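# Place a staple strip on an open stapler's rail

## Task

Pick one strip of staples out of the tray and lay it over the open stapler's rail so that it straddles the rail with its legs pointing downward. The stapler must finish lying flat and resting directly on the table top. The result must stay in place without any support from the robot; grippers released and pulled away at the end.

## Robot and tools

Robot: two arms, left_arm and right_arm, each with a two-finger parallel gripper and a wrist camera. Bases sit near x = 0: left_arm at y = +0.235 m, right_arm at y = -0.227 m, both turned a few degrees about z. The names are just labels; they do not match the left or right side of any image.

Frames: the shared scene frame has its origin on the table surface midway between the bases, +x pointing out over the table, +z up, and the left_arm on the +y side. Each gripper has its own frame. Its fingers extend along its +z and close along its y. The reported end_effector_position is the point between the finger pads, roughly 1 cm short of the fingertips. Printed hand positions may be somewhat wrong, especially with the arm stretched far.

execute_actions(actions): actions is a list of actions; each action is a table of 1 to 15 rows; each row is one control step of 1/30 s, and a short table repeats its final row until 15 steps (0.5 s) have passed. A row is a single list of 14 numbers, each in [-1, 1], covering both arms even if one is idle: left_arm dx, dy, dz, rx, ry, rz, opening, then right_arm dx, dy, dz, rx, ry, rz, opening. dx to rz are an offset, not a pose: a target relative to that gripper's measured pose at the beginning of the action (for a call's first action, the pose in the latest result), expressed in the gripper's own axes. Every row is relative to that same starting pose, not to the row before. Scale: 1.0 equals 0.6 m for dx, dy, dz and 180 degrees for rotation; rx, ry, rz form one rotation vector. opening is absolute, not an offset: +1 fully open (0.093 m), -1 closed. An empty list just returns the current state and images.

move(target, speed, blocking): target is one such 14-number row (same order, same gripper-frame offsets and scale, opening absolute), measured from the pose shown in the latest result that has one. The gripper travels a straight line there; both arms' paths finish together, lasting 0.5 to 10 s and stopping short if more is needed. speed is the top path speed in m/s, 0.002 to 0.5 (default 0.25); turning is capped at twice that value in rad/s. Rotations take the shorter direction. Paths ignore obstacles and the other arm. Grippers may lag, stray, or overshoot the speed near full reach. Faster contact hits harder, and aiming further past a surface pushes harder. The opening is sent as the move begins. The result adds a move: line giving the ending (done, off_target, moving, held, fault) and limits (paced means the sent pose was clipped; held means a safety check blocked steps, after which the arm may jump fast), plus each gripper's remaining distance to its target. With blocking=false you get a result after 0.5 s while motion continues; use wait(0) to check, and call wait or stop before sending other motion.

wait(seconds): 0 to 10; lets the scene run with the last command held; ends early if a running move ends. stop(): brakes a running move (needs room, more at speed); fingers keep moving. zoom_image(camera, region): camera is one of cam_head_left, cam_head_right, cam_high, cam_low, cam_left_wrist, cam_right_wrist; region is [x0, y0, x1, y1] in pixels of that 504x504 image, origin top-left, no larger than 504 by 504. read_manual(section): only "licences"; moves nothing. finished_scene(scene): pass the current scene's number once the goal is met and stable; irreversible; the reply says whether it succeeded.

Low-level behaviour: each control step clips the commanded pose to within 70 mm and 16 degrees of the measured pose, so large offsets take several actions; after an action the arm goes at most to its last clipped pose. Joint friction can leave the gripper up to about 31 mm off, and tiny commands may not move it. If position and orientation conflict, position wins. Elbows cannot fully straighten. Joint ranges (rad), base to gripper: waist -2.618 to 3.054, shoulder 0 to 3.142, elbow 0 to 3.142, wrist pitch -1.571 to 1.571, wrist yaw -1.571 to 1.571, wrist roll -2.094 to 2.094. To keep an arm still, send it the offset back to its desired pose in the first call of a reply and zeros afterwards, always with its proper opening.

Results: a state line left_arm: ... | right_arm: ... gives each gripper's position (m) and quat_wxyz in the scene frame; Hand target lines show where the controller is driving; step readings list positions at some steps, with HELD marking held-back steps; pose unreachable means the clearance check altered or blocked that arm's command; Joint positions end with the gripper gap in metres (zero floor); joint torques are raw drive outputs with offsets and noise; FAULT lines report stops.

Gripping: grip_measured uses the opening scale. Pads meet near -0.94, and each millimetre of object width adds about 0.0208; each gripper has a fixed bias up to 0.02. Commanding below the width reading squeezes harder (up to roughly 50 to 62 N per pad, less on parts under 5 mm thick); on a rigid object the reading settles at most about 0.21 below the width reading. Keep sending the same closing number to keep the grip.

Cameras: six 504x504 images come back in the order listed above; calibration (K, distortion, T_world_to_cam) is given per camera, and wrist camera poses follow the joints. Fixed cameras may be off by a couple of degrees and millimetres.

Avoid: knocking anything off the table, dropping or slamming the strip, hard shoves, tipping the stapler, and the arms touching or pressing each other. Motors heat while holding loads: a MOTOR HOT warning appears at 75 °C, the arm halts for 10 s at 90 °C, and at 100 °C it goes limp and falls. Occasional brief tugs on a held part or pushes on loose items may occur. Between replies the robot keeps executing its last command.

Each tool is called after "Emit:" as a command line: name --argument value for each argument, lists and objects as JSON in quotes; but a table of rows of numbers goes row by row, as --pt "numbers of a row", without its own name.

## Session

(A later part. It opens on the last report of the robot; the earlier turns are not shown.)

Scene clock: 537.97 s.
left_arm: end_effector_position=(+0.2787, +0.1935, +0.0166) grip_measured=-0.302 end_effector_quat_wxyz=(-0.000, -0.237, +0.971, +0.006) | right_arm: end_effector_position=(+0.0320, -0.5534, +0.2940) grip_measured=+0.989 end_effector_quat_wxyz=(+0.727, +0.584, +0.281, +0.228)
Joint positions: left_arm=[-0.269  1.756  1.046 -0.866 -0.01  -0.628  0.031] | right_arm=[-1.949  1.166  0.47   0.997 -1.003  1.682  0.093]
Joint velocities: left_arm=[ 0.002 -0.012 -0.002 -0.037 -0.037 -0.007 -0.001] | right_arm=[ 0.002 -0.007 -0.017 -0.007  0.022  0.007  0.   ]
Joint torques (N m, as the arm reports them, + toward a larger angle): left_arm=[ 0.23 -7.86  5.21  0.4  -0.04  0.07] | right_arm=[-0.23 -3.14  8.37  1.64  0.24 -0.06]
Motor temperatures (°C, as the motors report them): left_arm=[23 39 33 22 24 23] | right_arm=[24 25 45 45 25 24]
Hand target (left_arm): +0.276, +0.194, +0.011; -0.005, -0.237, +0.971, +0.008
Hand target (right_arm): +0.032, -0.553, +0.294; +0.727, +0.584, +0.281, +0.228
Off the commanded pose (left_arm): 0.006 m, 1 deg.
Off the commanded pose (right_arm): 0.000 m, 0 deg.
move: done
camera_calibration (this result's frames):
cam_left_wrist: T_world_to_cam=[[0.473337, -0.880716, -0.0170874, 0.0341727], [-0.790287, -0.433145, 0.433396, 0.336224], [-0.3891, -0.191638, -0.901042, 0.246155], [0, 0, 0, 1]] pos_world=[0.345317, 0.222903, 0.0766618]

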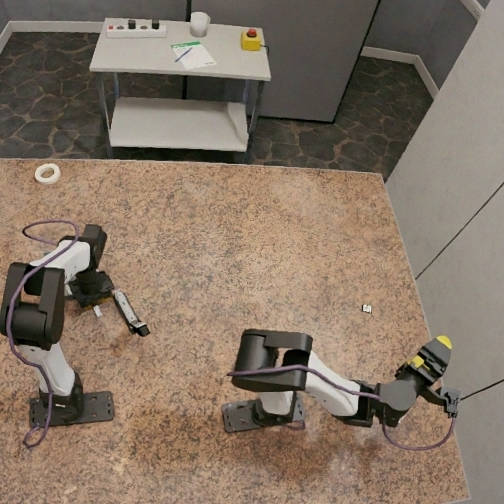

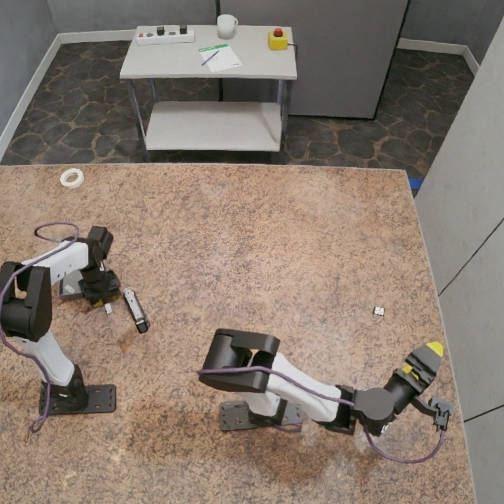

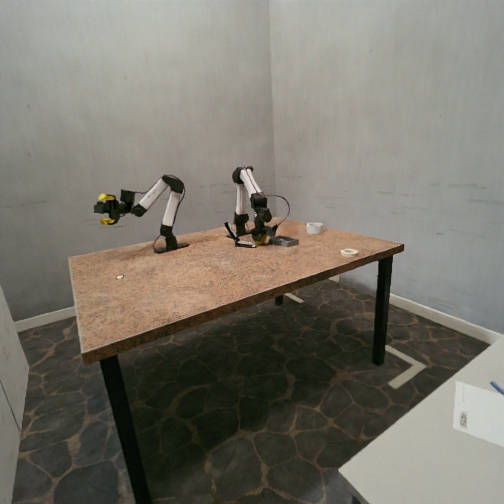

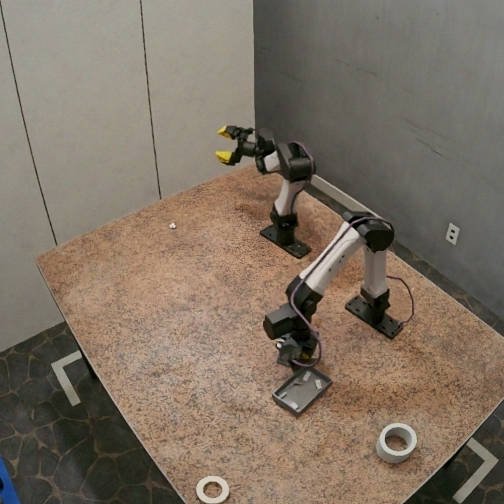

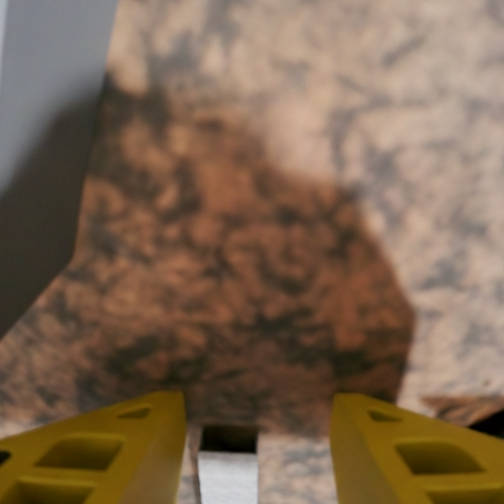

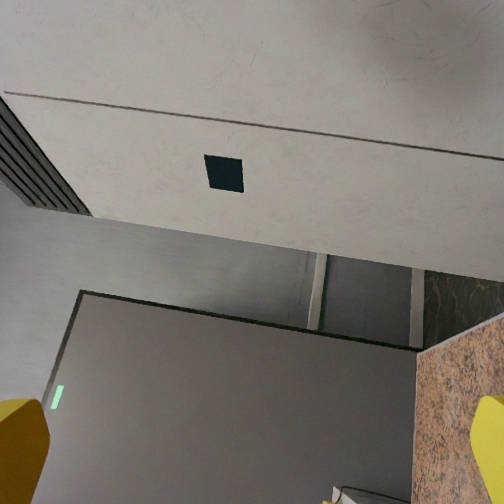

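Emit:
move --target '[0,0,0,0,0,0,-0.82,0,0,0,0,0,0,1]'

Emit:
move --target '[0,0,-0.09,0,0,0,-0.82,0,0,0,0,0,0,1]' --speed 0.05

Scene clock: 547.20 s.
left_arm: end_effector_position=(+0.2791, +0.1935, +0.0166) grip_measured=-0.818 end_effector_quat_wxyz=(+0.001, -0.237, +0.971, +0.005) | right_arm: end_effector_position=(+0.0320, -0.5534, +0.2940) grip_measured=+0.989 end_effector_quat_wxyz=(+0.727, +0.584, +0.281, +0.228)
Joint positions: left_arm=[-0.269  1.756  1.046 -0.864 -0.01  -0.628  0.006] | right_arm=[-1.949  1.166  0.47   0.997 -1.003  1.682  0.093]
Joint velocities: left_arm=[ 0.002  0.002 -0.002  0.007  0.066 -0.037 -0.   ] | right_arm=[-0.007 -0.002 -0.012  0.037  0.007 -0.007 -0.   ]
Joint torques (N m, as the arm reports them, + toward a larger angle): left_arm=[ 0.13 -8.86  6.48  0.32 -0.04  0.04] | right_arm=[-0.35 -3.1   8.46  1.65  0.25 -0.02]
Motor temperatures (°C, as the motors report them): left_arm=[23 39 33 22 24 23] | right_arm=[24 25 45 45 25 24]
Hand target (left_arm): +0.279, +0.194, +0.017; -0.000, -0.237, +0.971, +0.006
Hand target (right_arm): +0.032, -0.553, +0.294; +0.727, +0.584, +0.281, +0.228
Off the commanded pose (left_arm): 0.000 m, 0 deg.
Off the commanded pose (right_arm): 0.000 m, 0 deg.
move: done
camera_calibration (this result's frames):
cam_left_wrist: T_world_to_cam=[[0.473368, -0.880721, -0.0159446, 0.0338689], [-0.791103, -0.433022, 0.432027, 0.336783], [-0.3874, -0.191894, -0.90172, 0.245904], [0, 0, 0, 1]] pos_world=[0.345661, 0.222851, 0.0767775]

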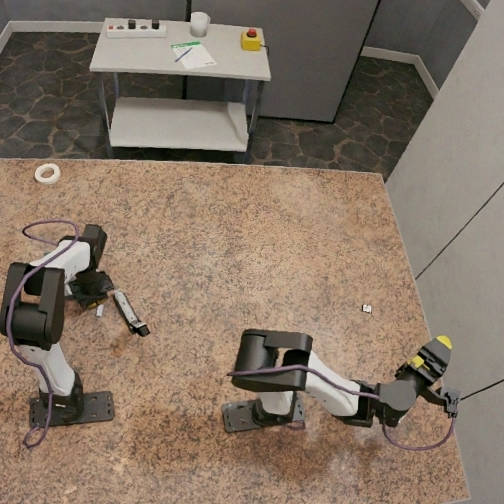

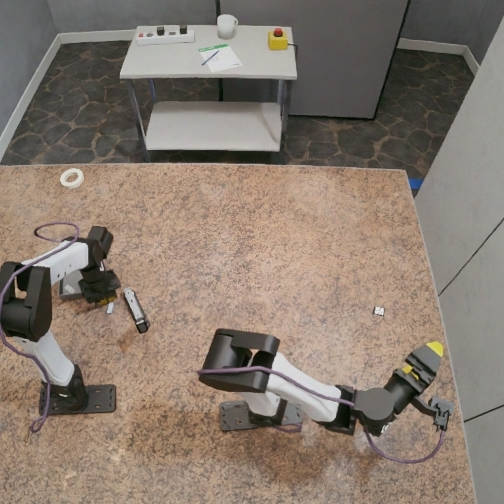

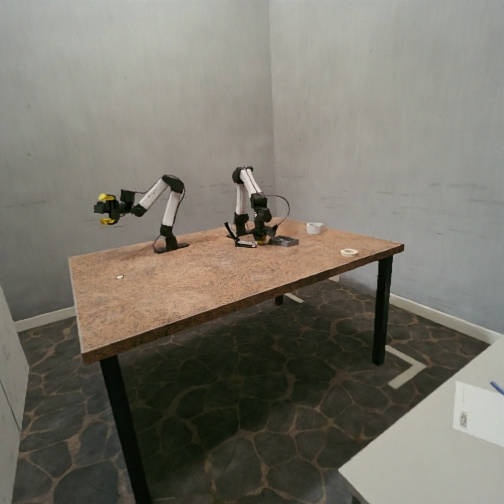

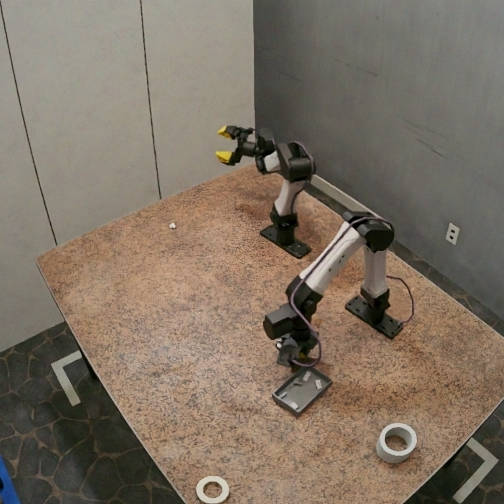

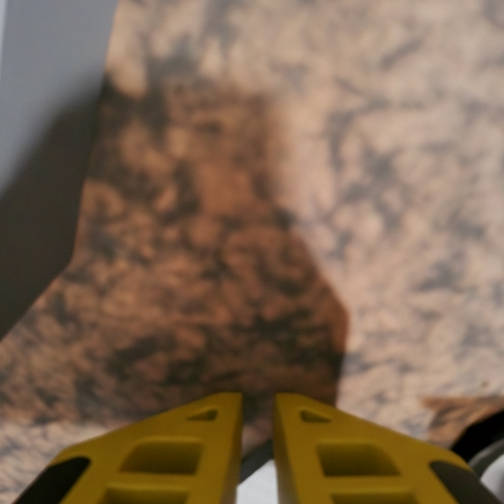

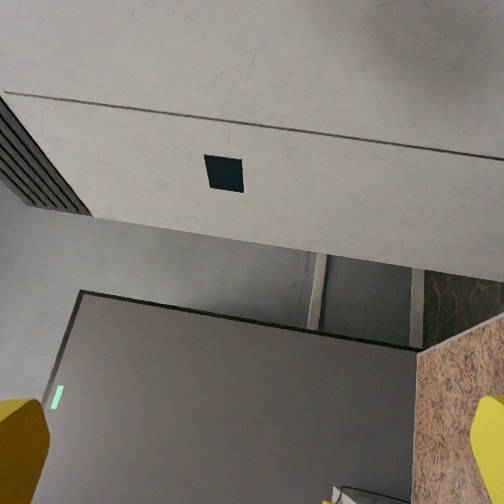

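Scene clock: 548.73 s.
left_arm: end_effector_position=(+0.2761, +0.1939, +0.0633) grip_measured=-0.818 end_effector_quat_wxyz=(-0.008, -0.237, +0.971, +0.009) | right_arm: end_effector_position=(+0.0320, -0.5534, +0.2940) grip_measured=+0.989 end_effector_quat_wxyz=(+0.727, +0.584, +0.281, +0.228)
Joint positions: left_arm=[-0.269  1.695  1.174 -1.071 -0.01  -0.628  0.006] | right_arm=[-1.949  1.166  0.47   0.997 -1.003  1.682  0.093]
Joint velocities: left_arm=[-0.007 -0.027  0.012 -0.007  0.007  0.007 -0.001] | right_arm=[ 0.007 -0.007 -0.017 -0.022 -0.022 -0.081  0.   ]
Joint torques (N m, as the arm reports them, + toward a larger angle): left_arm=[-0.1  -9.76  8.43  0.2  -0.06  0.03] | right_arm=[-0.15 -3.15  8.38  1.63  0.22 -0.04]
Motor temperatures (°C, as the motors report them): left_arm=[23 39 33 22 24 23] | right_arm=[24 25 46 45 25 24]
Hand target (left_arm): +0.279, +0.193, +0.071; +0.001, -0.237, +0.971, +0.005
Hand target (right_arm): +0.032, -0.553, +0.294; +0.727, +0.584, +0.281, +0.228
Off the commanded pose (left_arm): 0.008 m, 1 deg.
Off the commanded pose (right_arm): 0.000 m, 0 deg.
move: done
camera_calibration (this result's frames):
cam_left_wrist: T_world_to_cam=[[0.472959, -0.880659, -0.0273696, 0.0372715], [-0.782826, -0.434268, 0.44564, 0.311511], [-0.404343, -0.189344, -0.894794, 0.290661], [0, 0, 0, 1]] pos_world=[0.343758, 0.223137, 0.12228]

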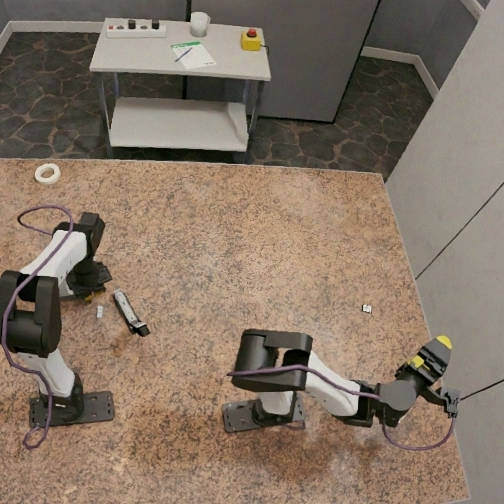

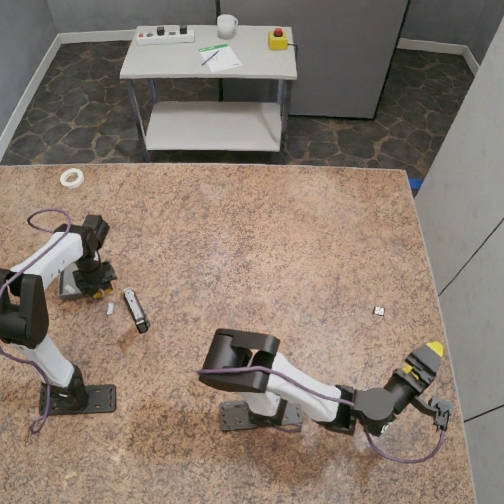

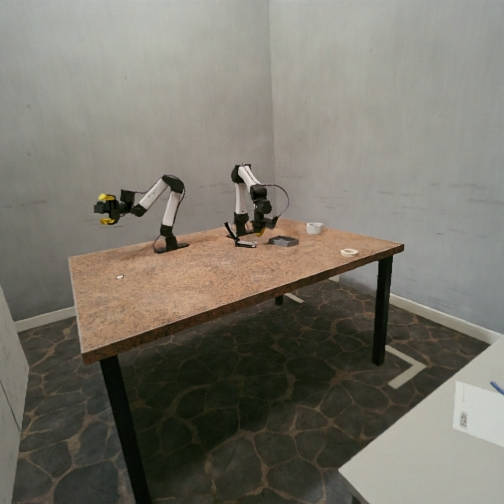

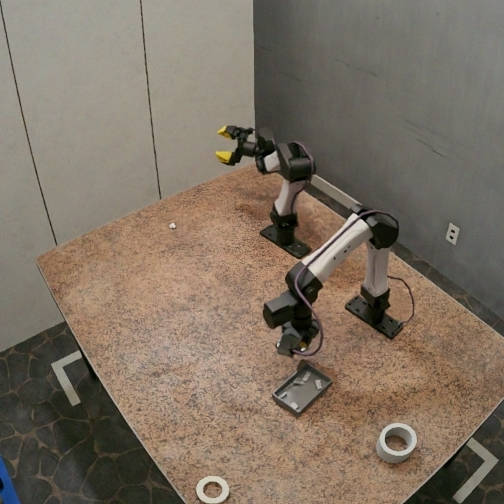

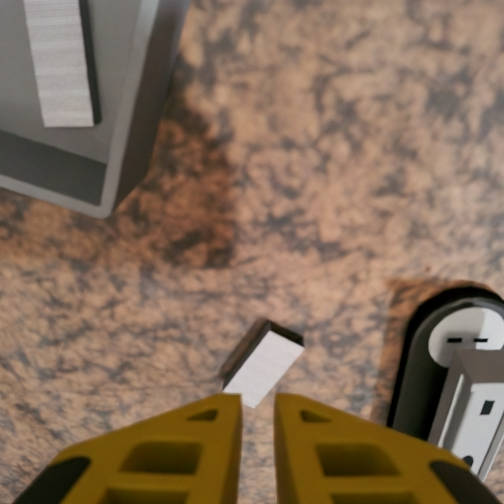

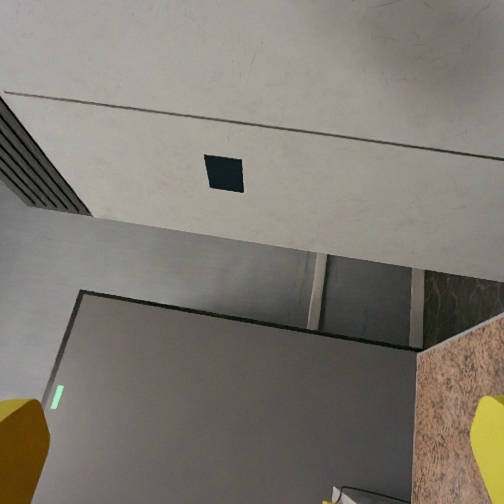

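Emit:
move --target '[0.03,0,0,0,0,0.23,-0.2,0,0,0,0,0,0,1]' --speed 0.1

Scene clock: 571.43 s.
left_arm: end_effector_position=(+0.2634, +0.1887, +0.0631) grip_measured=-0.202 end_effector_quat_wxyz=(-0.013, +0.110, +0.994, +0.006) | right_arm: end_effector_position=(+0.0320, -0.5534, +0.2940) grip_measured=+0.989 end_effector_quat_wxyz=(+0.727, +0.584, +0.281, +0.228)
Joint positions: left_arm=[-0.294  1.657  1.131 -1.072 -0.01   0.045  0.036] | right_arm=[-1.949  1.166  0.47   0.997 -1.003  1.682  0.093]
Joint velocities: left_arm=[ 0.007 -0.012 -0.012 -0.051 -0.051  0.066  0.   ] | right_arm=[-0.007  0.007 -0.007  0.022 -0.051 -0.037  0.001]
Joint torques (N m, as the arm reports them, + toward a larger angle): left_arm=[-0.8  -9.55  5.54  0.31  0.02  0.1 ] | right_arm=[-0.29 -3.12  8.31  1.62  0.27 -0.04]
Motor temperatures (°C, as the motors report them): left_arm=[23 40 34 22 24 23] | right_arm=[24 25 46 46 25 24]
Hand target (left_arm): +0.260, +0.186, +0.064; -0.011, +0.122, +0.993, +0.005
Hand target (right_arm): +0.032, -0.553, +0.294; +0.727, +0.584, +0.281, +0.228
Off the commanded pose (left_arm): 0.004 m, 1 deg.
Off the commanded pose (right_arm): 0.000 m, 0 deg.
move: done
camera_calibration (this result's frames):
cam_left_wrist: T_world_to_cam=[[-0.204305, -0.978782, -0.0156757, 0.234778], [-0.870428, 0.174314, 0.460403, 0.206639], [-0.447901, 0.107707, -0.887572, 0.239394], [0, 0, 0, 1]] pos_world=[0.335056, 0.167992, 0.121023]

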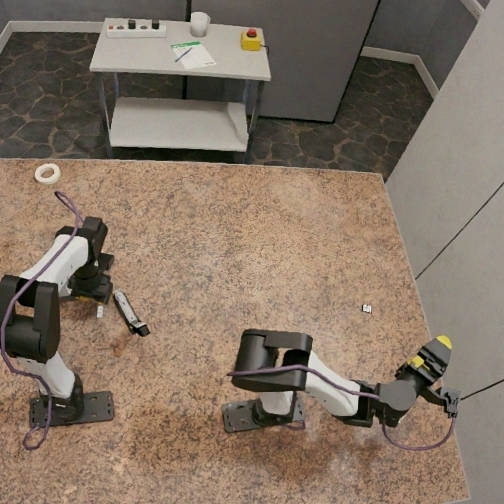

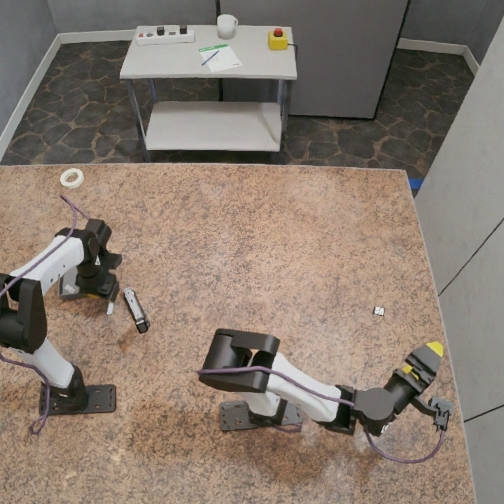

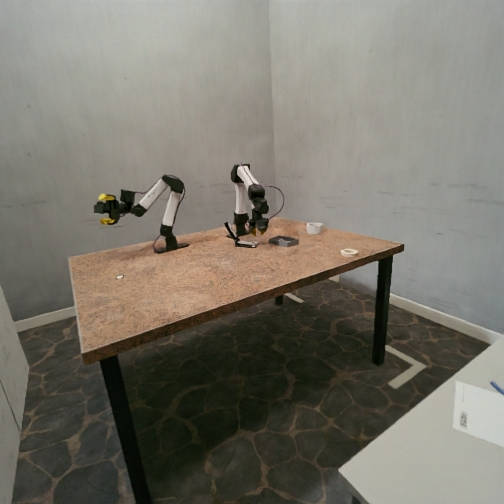

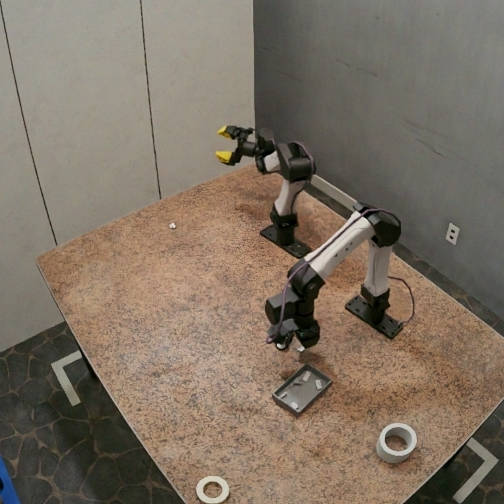

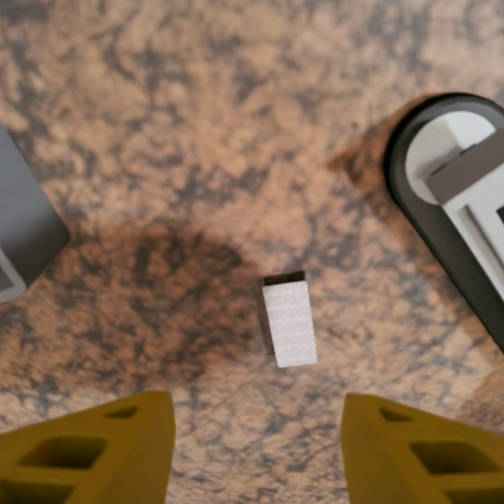

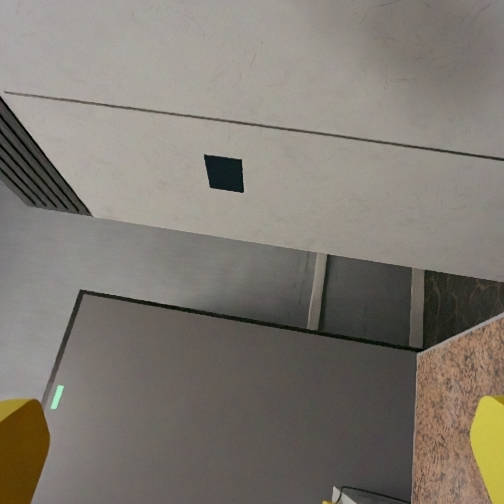

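Emit:
move --target '[0.005,-0.024,0.04,0,0,-0.058,-0.2,0,0,0,0,0,0,1]' --speed 0.04

Scene clock: 579.87 s.
left_arm: end_effector_position=(+0.2601, +0.1785, +0.0464) grip_measured=-0.202 end_effector_quat_wxyz=(-0.004, +0.019, +1.000, +0.006) | right_arm: end_effector_position=(+0.0320, -0.5534, +0.2940) grip_measured=+0.989 end_effector_quat_wxyz=(+0.727, +0.584, +0.281, +0.228)
Joint positions: left_arm=[-0.332  1.657  1.061 -0.986 -0.01  -0.175  0.036] | right_arm=[-1.949  1.166  0.47   0.997 -1.003  1.682  0.093]
Joint velocities: left_arm=[ 0.002 -0.007 -0.012  0.051  0.037  0.037  0.   ] | right_arm=[-0.002 -0.002  0.002  0.037 -0.037 -0.066  0.   ]
Joint torques (N m, as the arm reports them, + toward a larger angle): left_arm=[-0.84 -6.56  5.46  0.39  0.02 -0.05] | right_arm=[-0.39 -3.09  8.28  1.65  0.26 -0.05]
Motor temperatures (°C, as the motors report them): left_arm=[23 40 33 22 24 23] | right_arm=[24 25 46 46 25 24]
Hand target (left_arm): +0.256, +0.176, +0.039; -0.013, +0.019, +1.000, +0.007
Hand target (right_arm): +0.032, -0.553, +0.294; +0.727, +0.584, +0.281, +0.228
Off the commanded pose (left_arm): 0.009 m, 1 deg.
Off the commanded pose (right_arm): 0.000 m, 0 deg.
move: done
camera_calibration (this result's frames):
cam_left_wrist: T_world_to_cam=[[-0.0242792, -0.999539, -0.018225, 0.180929], [-0.896451, 0.0136991, 0.44293, 0.249469], [-0.442476, 0.0270918, -0.896371, 0.237576], [0, 0, 0, 1]] pos_world=[0.333151, 0.170992, 0.105757]

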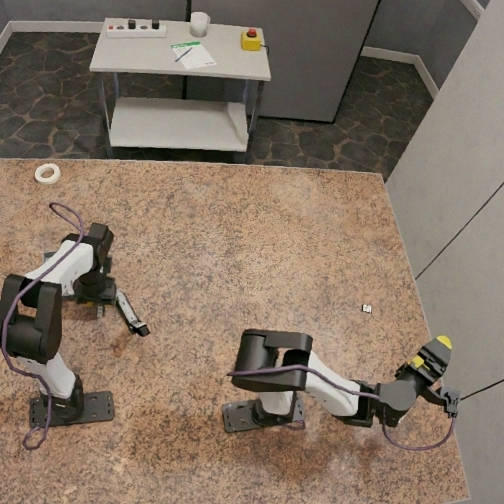

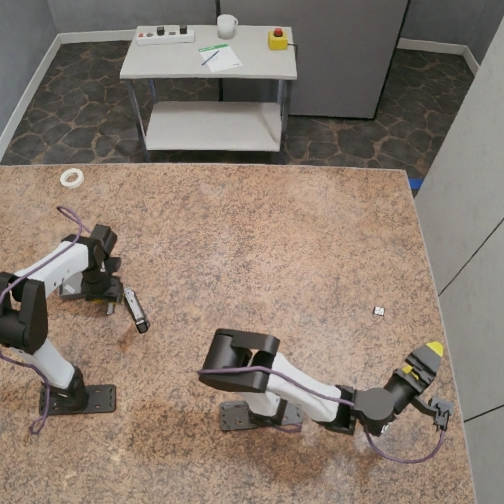

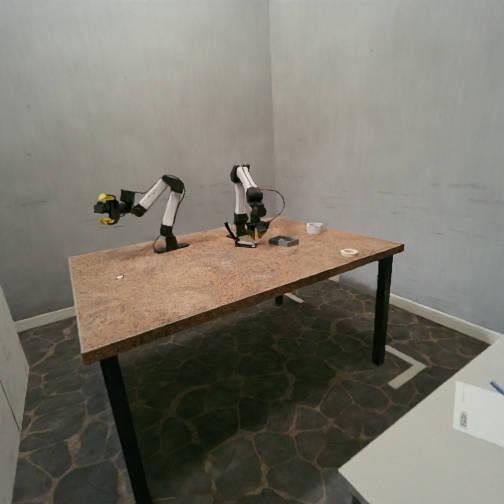

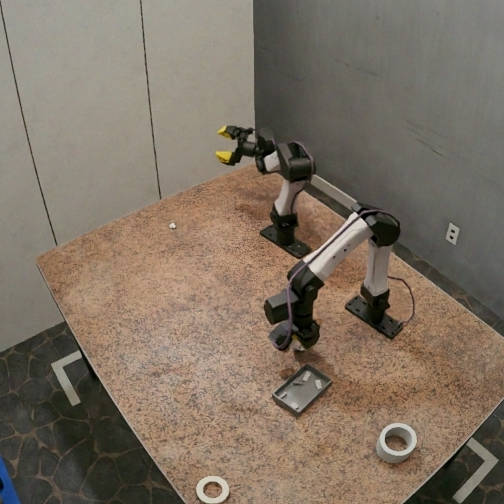

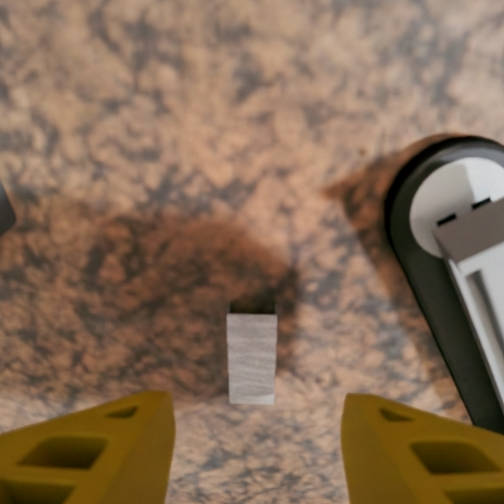

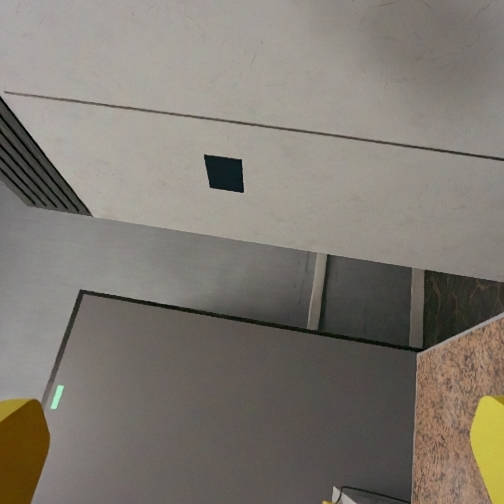

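Emit:
move --target '[0.014,0,0.06,0,0,0,-0.35,0,0,0,0,0,0,1]' --speed 0.03

Scene clock: 587.23 s.
left_arm: end_effector_position=(+0.2546, +0.1797, +0.0162) grip_measured=-0.348 end_effector_quat_wxyz=(+0.002, +0.018, +1.000, +0.005) | right_arm: end_effector_position=(+0.0320, -0.5534, +0.2940) grip_measured=+0.989 end_effector_quat_wxyz=(+0.727, +0.584, +0.281, +0.228)
Joint positions: left_arm=[-0.332  1.675  0.95  -0.844 -0.01  -0.177  0.029] | right_arm=[-1.949  1.166  0.47   0.997 -1.003  1.682  0.093]
Joint velocities: left_arm=[-0.007 -0.012 -0.012  0.007 -0.037  0.037  0.001] | right_arm=[ 0.002 -0.007  0.002  0.051 -0.066 -0.125 -0.001]
Joint torques (N m, as the arm reports them, + toward a larger angle): left_arm=[-0.1  -6.88  5.2   0.4  -0.02  0.07] | right_arm=[-0.35 -3.08  8.42  1.6   0.23 -0.05]
Motor temperatures (°C, as the motors report them): left_arm=[23 40 33 22 24 23] | right_arm=[24 25 46 46 25 24]
Hand target (left_arm): +0.251, +0.180, +0.011; -0.004, +0.019, +1.000, +0.006
Hand target (right_arm): +0.032, -0.553, +0.294; +0.727, +0.584, +0.281, +0.228
Off the commanded pose (left_arm): 0.007 m, 1 deg.
Off the commanded pose (right_arm): 0.000 m, 0 deg.
move: done
camera_calibration (this result's frames):
cam_left_wrist: T_world_to_cam=[[-0.0214059, -0.999644, -0.0159221, 0.180682], [-0.901719, 0.0124259, 0.432143, 0.259668], [-0.431792, 0.0236077, -0.901664, 0.206014], [0, 0, 0, 1]] pos_world=[0.32697, 0.172528, 0.0764181]

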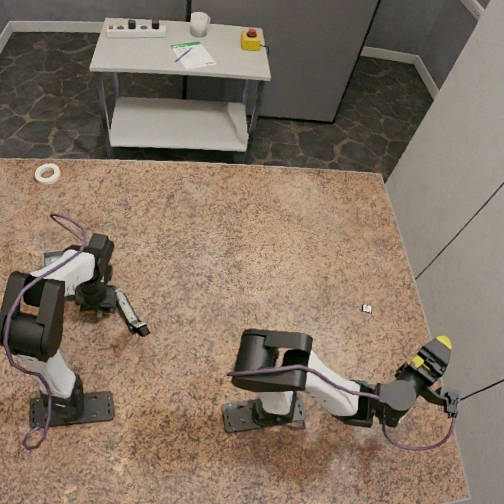

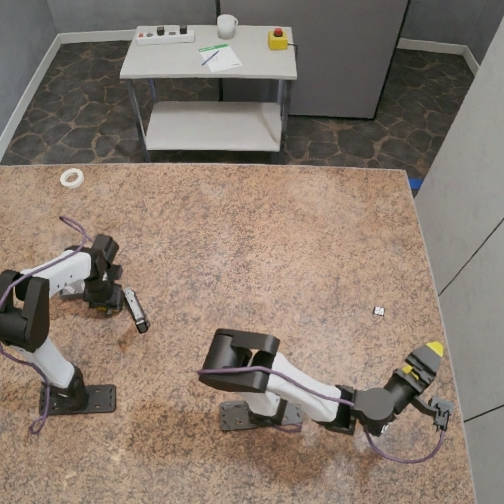

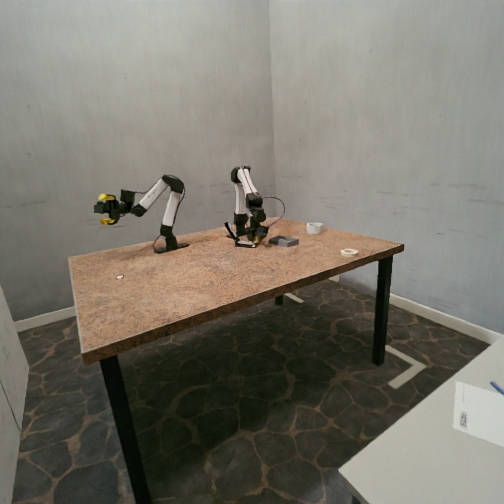

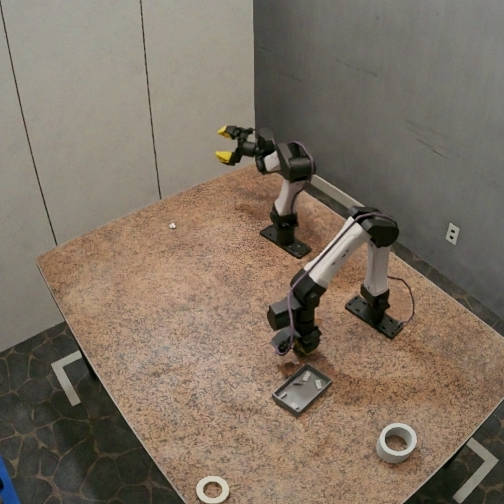

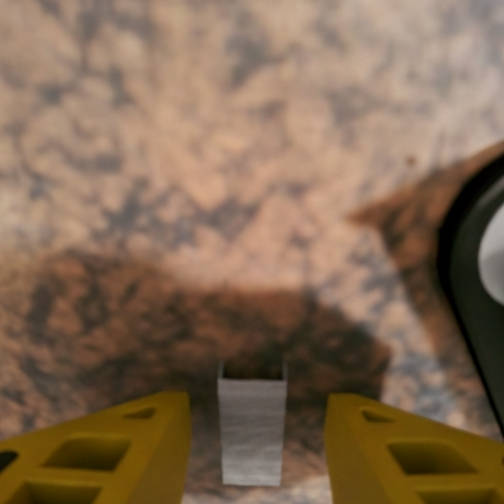

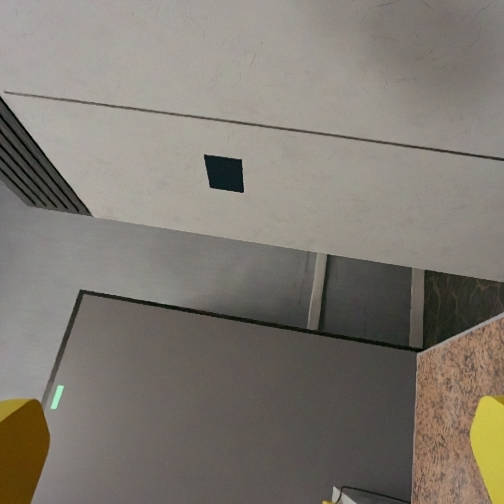

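Emit:
move --target '[0,0,0,0,0,0,-0.82,0,0,0,0,0,0,1]'

Emit:
move --target '[0,0,-0.1,0,0,0,-0.82,0,0,0,0,0,0,1]' --speed 0.05

Scene clock: 595.60 s.
left_arm: end_effector_position=(+0.2549, +0.1796, +0.0162) grip_measured=-0.806 end_effector_quat_wxyz=(+0.003, +0.018, +1.000, +0.005) | right_arm: end_effector_position=(+0.0320, -0.5534, +0.2940) grip_measured=+0.989 end_effector_quat_wxyz=(+0.727, +0.584, +0.281, +0.228)
Joint positions: left_arm=[-0.332  1.675  0.95  -0.843 -0.01  -0.177  0.007] | right_arm=[-1.949  1.166  0.47   0.997 -1.003  1.682  0.093]
Joint velocities: left_arm=[-0.017  0.012  0.022 -0.007  0.022  0.081 -0.   ] | right_arm=[ 0.007 -0.002  0.002 -0.037 -0.007  0.007  0.   ]
Joint torques (N m, as the arm reports them, + toward a larger angle): left_arm=[ 0.15 -7.81  6.43  0.31  0.    0.06] | right_arm=[-0.26 -3.1   8.3   1.62  0.28 -0.05]
Motor temperatures (°C, as the motors report them): left_arm=[23 39 33 22 24 23] | right_arm=[24 25 46 46 25 24]
Hand target (left_arm): +0.255, +0.180, +0.016; +0.002, +0.018, +1.000, +0.005
Hand target (right_arm): +0.032, -0.553, +0.294; +0.727, +0.584, +0.281, +0.228
Off the commanded pose (left_arm): 0.000 m, 0 deg.
Off the commanded pose (right_arm): 0.000 m, 0 deg.
move: done
camera_calibration (this result's frames):
cam_left_wrist: T_world_to_cam=[[-0.0213824, -0.999649, -0.0156314, 0.180602], [-0.902363, 0.0125651, 0.430794, 0.260156], [-0.430446, 0.0233166, -0.902315, 0.205892], [0, 0, 0, 1]] pos_world=[0.327242, 0.172469, 0.0765294]

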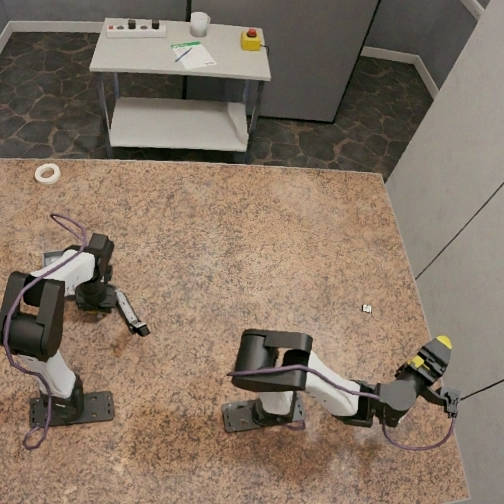

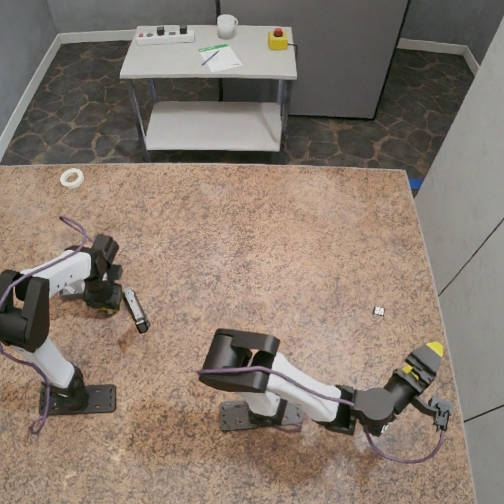

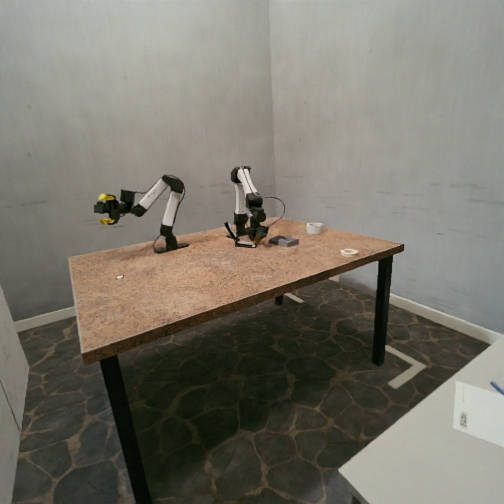

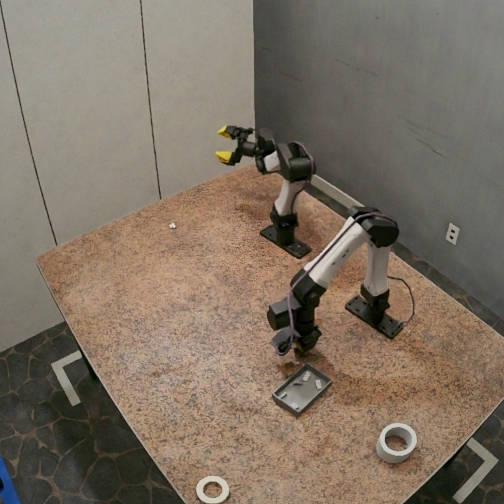

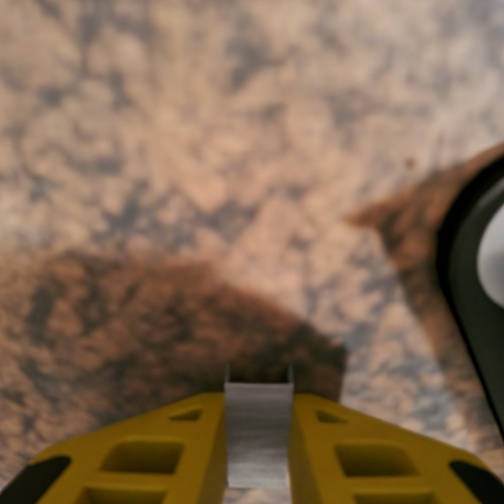

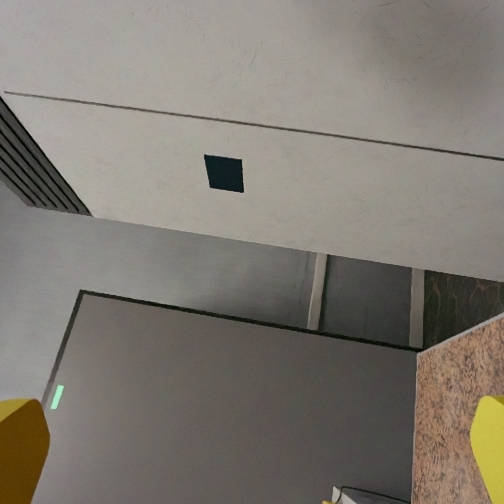

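Scene clock: 597.27 s.
left_arm: end_effector_position=(+0.2514, +0.1804, +0.0689) grip_measured=-0.806 end_effector_quat_wxyz=(-0.007, +0.018, +1.000, +0.007) | right_arm: end_effector_position=(+0.0320, -0.5534, +0.2940) grip_measured=+0.989 end_effector_quat_wxyz=(+0.727, +0.584, +0.281, +0.228)
Joint positions: left_arm=[-0.332  1.603  1.098 -1.083 -0.01  -0.177  0.007] | right_arm=[-1.949  1.166  0.47   0.997 -1.003  1.682  0.093]
Joint velocities: left_arm=[-0.007 -0.022 -0.002  0.051  0.051  0.022  0.001] | right_arm=[-0.022 -0.012  0.022 -0.007 -0.051 -0.007 -0.001]
Joint torques (N m, as the arm reports them, + toward a larger angle): left_arm=[-0.12 -8.73  8.63  0.21 -0.02  0.02] | right_arm=[-0.29 -2.93  8.44  1.63  0.23 -0.02]
Motor temperatures (°C, as the motors report them): left_arm=[23 39 33 22 24 23] | right_arm=[24 25 46 46 25 24]
Hand target (left_arm): +0.254, +0.179, +0.076; +0.002, +0.018, +1.000, +0.005
Hand target (right_arm): +0.032, -0.553, +0.294; +0.727, +0.584, +0.281, +0.228
Off the commanded pose (left_arm): 0.008 m, 1 deg.
Off the commanded pose (right_arm): 0.000 m, 0 deg.
move: done
camera_calibration (this result's frames):
cam_left_wrist: T_world_to_cam=[[-0.0217366, -0.999573, -0.0195524, 0.182451], [-0.893507, 0.0106488, 0.448924, 0.231165], [-0.448524, 0.0272283, -0.893356, 0.25515], [0, 0, 0, 1]] pos_world=[0.324954, 0.172964, 0.127732]

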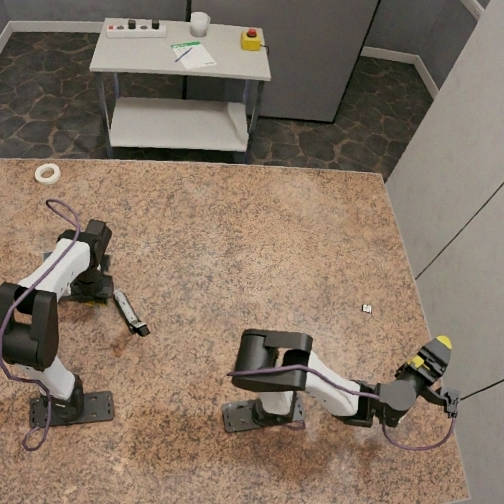

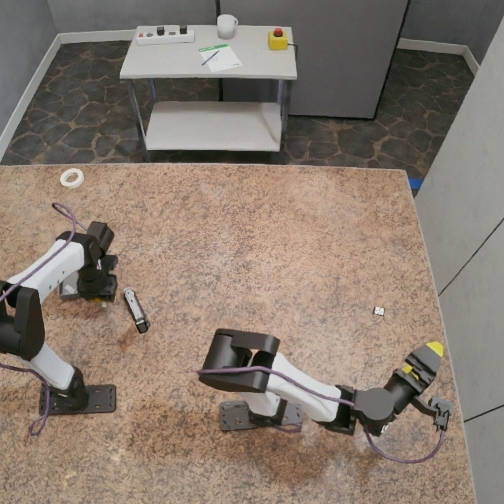

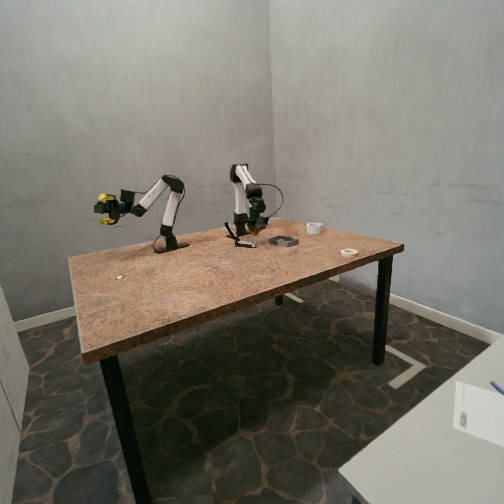

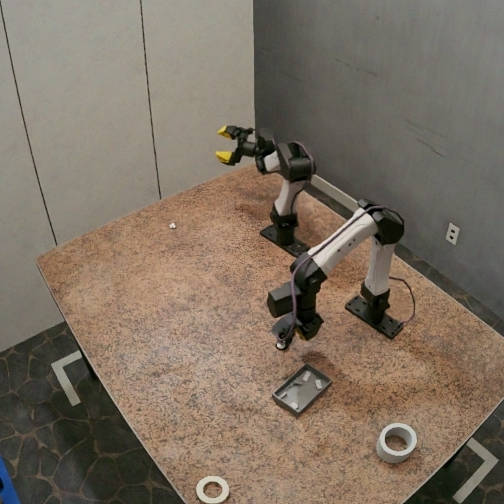

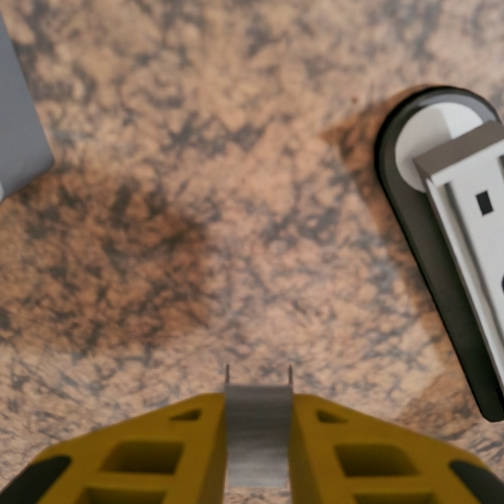

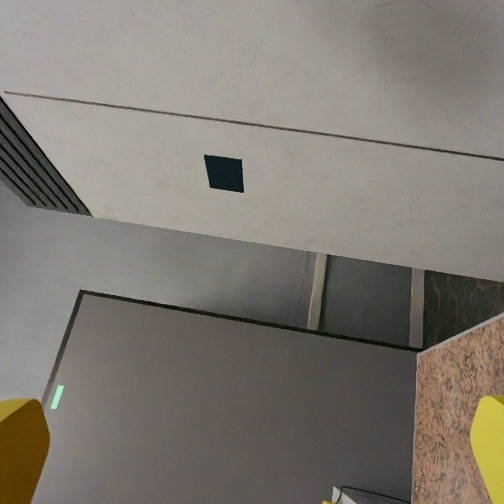

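Emit:
move --target '[-0.037,-0.1,-0.02,0,0,-0.168,-0.82,0,0,0,0,0,0,1]' --speed 0.06

Scene clock: 609.80 s.
left_arm: end_effector_position=(+0.2699, +0.1239, +0.0778) grip_measured=-0.806 end_effector_quat_wxyz=(-0.004, -0.243, +0.970, +0.008) | right_arm: end_effector_position=(+0.0320, -0.5534, +0.2940) grip_measured=+0.989 end_effector_quat_wxyz=(+0.727, +0.584, +0.281, +0.228)
Joint positions: left_arm=[-0.502  1.722  1.265 -1.131 -0.009 -0.874  0.007] | right_arm=[-1.949  1.166  0.47   0.997 -1.003  1.682  0.093]
Joint velocities: left_arm=[-0.007  0.017 -0.012  0.081  0.022 -0.037  0.   ] | right_arm=[ 0.007 -0.007 -0.002 -0.022 -0.022 -0.081 -0.001]
Joint torques (N m, as the arm reports them, + toward a larger angle): left_arm=[-0.85 -7.87  8.68  0.18  0.   -0.02] | right_arm=[-0.27 -2.98  8.46  1.66  0.26 -0.05]
Motor temperatures (°C, as the motors report them): left_arm=[23 39 34 22 24 23] | right_arm=[24 25 46 46 25 24]
Hand target (left_arm): +0.271, +0.119, +0.079; -0.007, -0.244, +0.970, +0.007
Hand target (right_arm): +0.032, -0.553, +0.294; +0.727, +0.584, +0.281, +0.228
Off the commanded pose (left_arm): 0.005 m, 0 deg.
Off the commanded pose (right_arm): 0.000 m, 0 deg.
move: done
camera_calibration (this result's frames):
cam_left_wrist: T_world_to_cam=[[0.483847, -0.874798, -0.0249256, -0.0249153], [-0.780776, -0.444359, 0.439243, 0.270959], [-0.395325, -0.193065, -0.898022, 0.286212], [0, 0, 0, 1]] pos_world=[0.33676, 0.153865, 0.137387]

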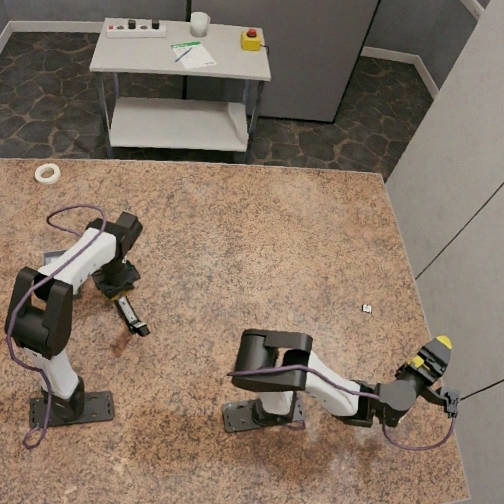

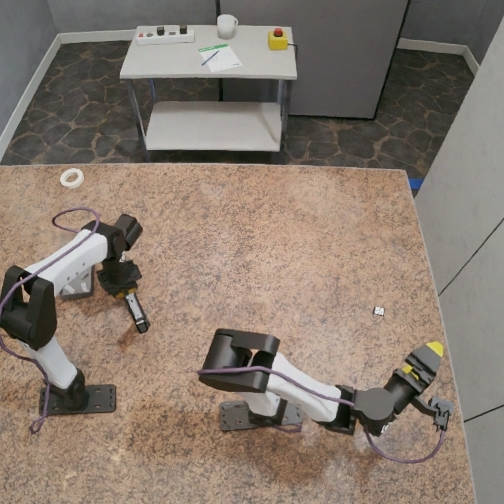

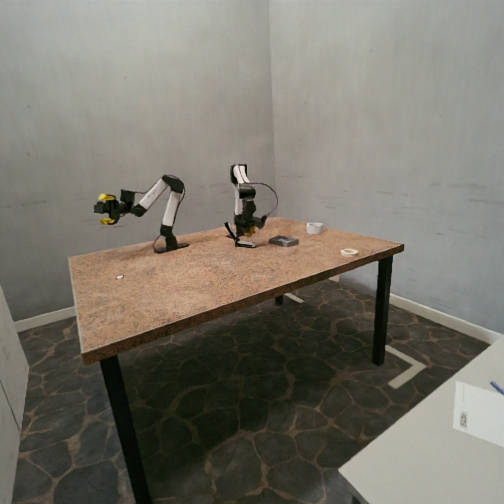

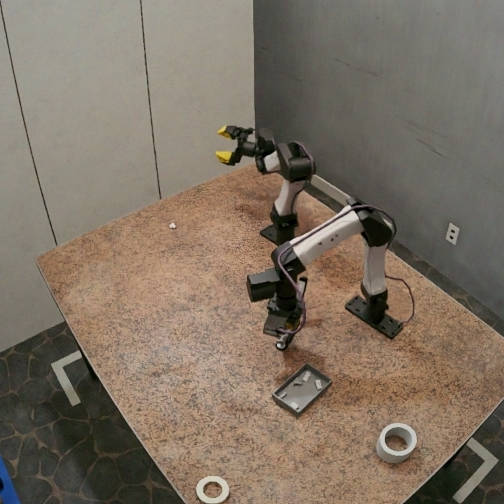

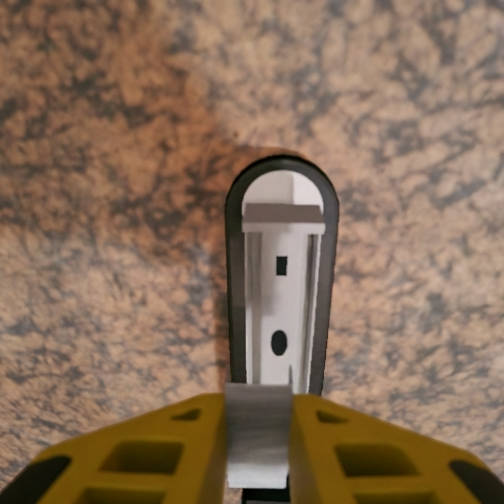

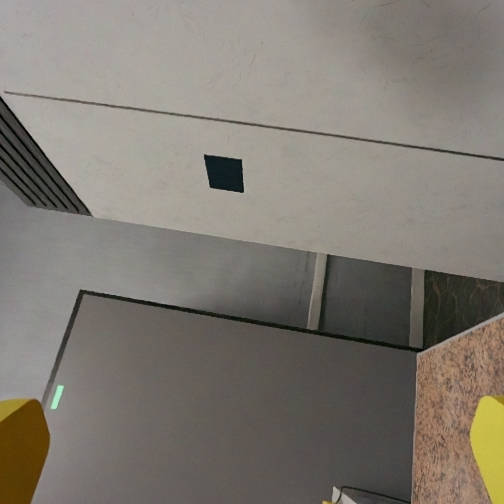

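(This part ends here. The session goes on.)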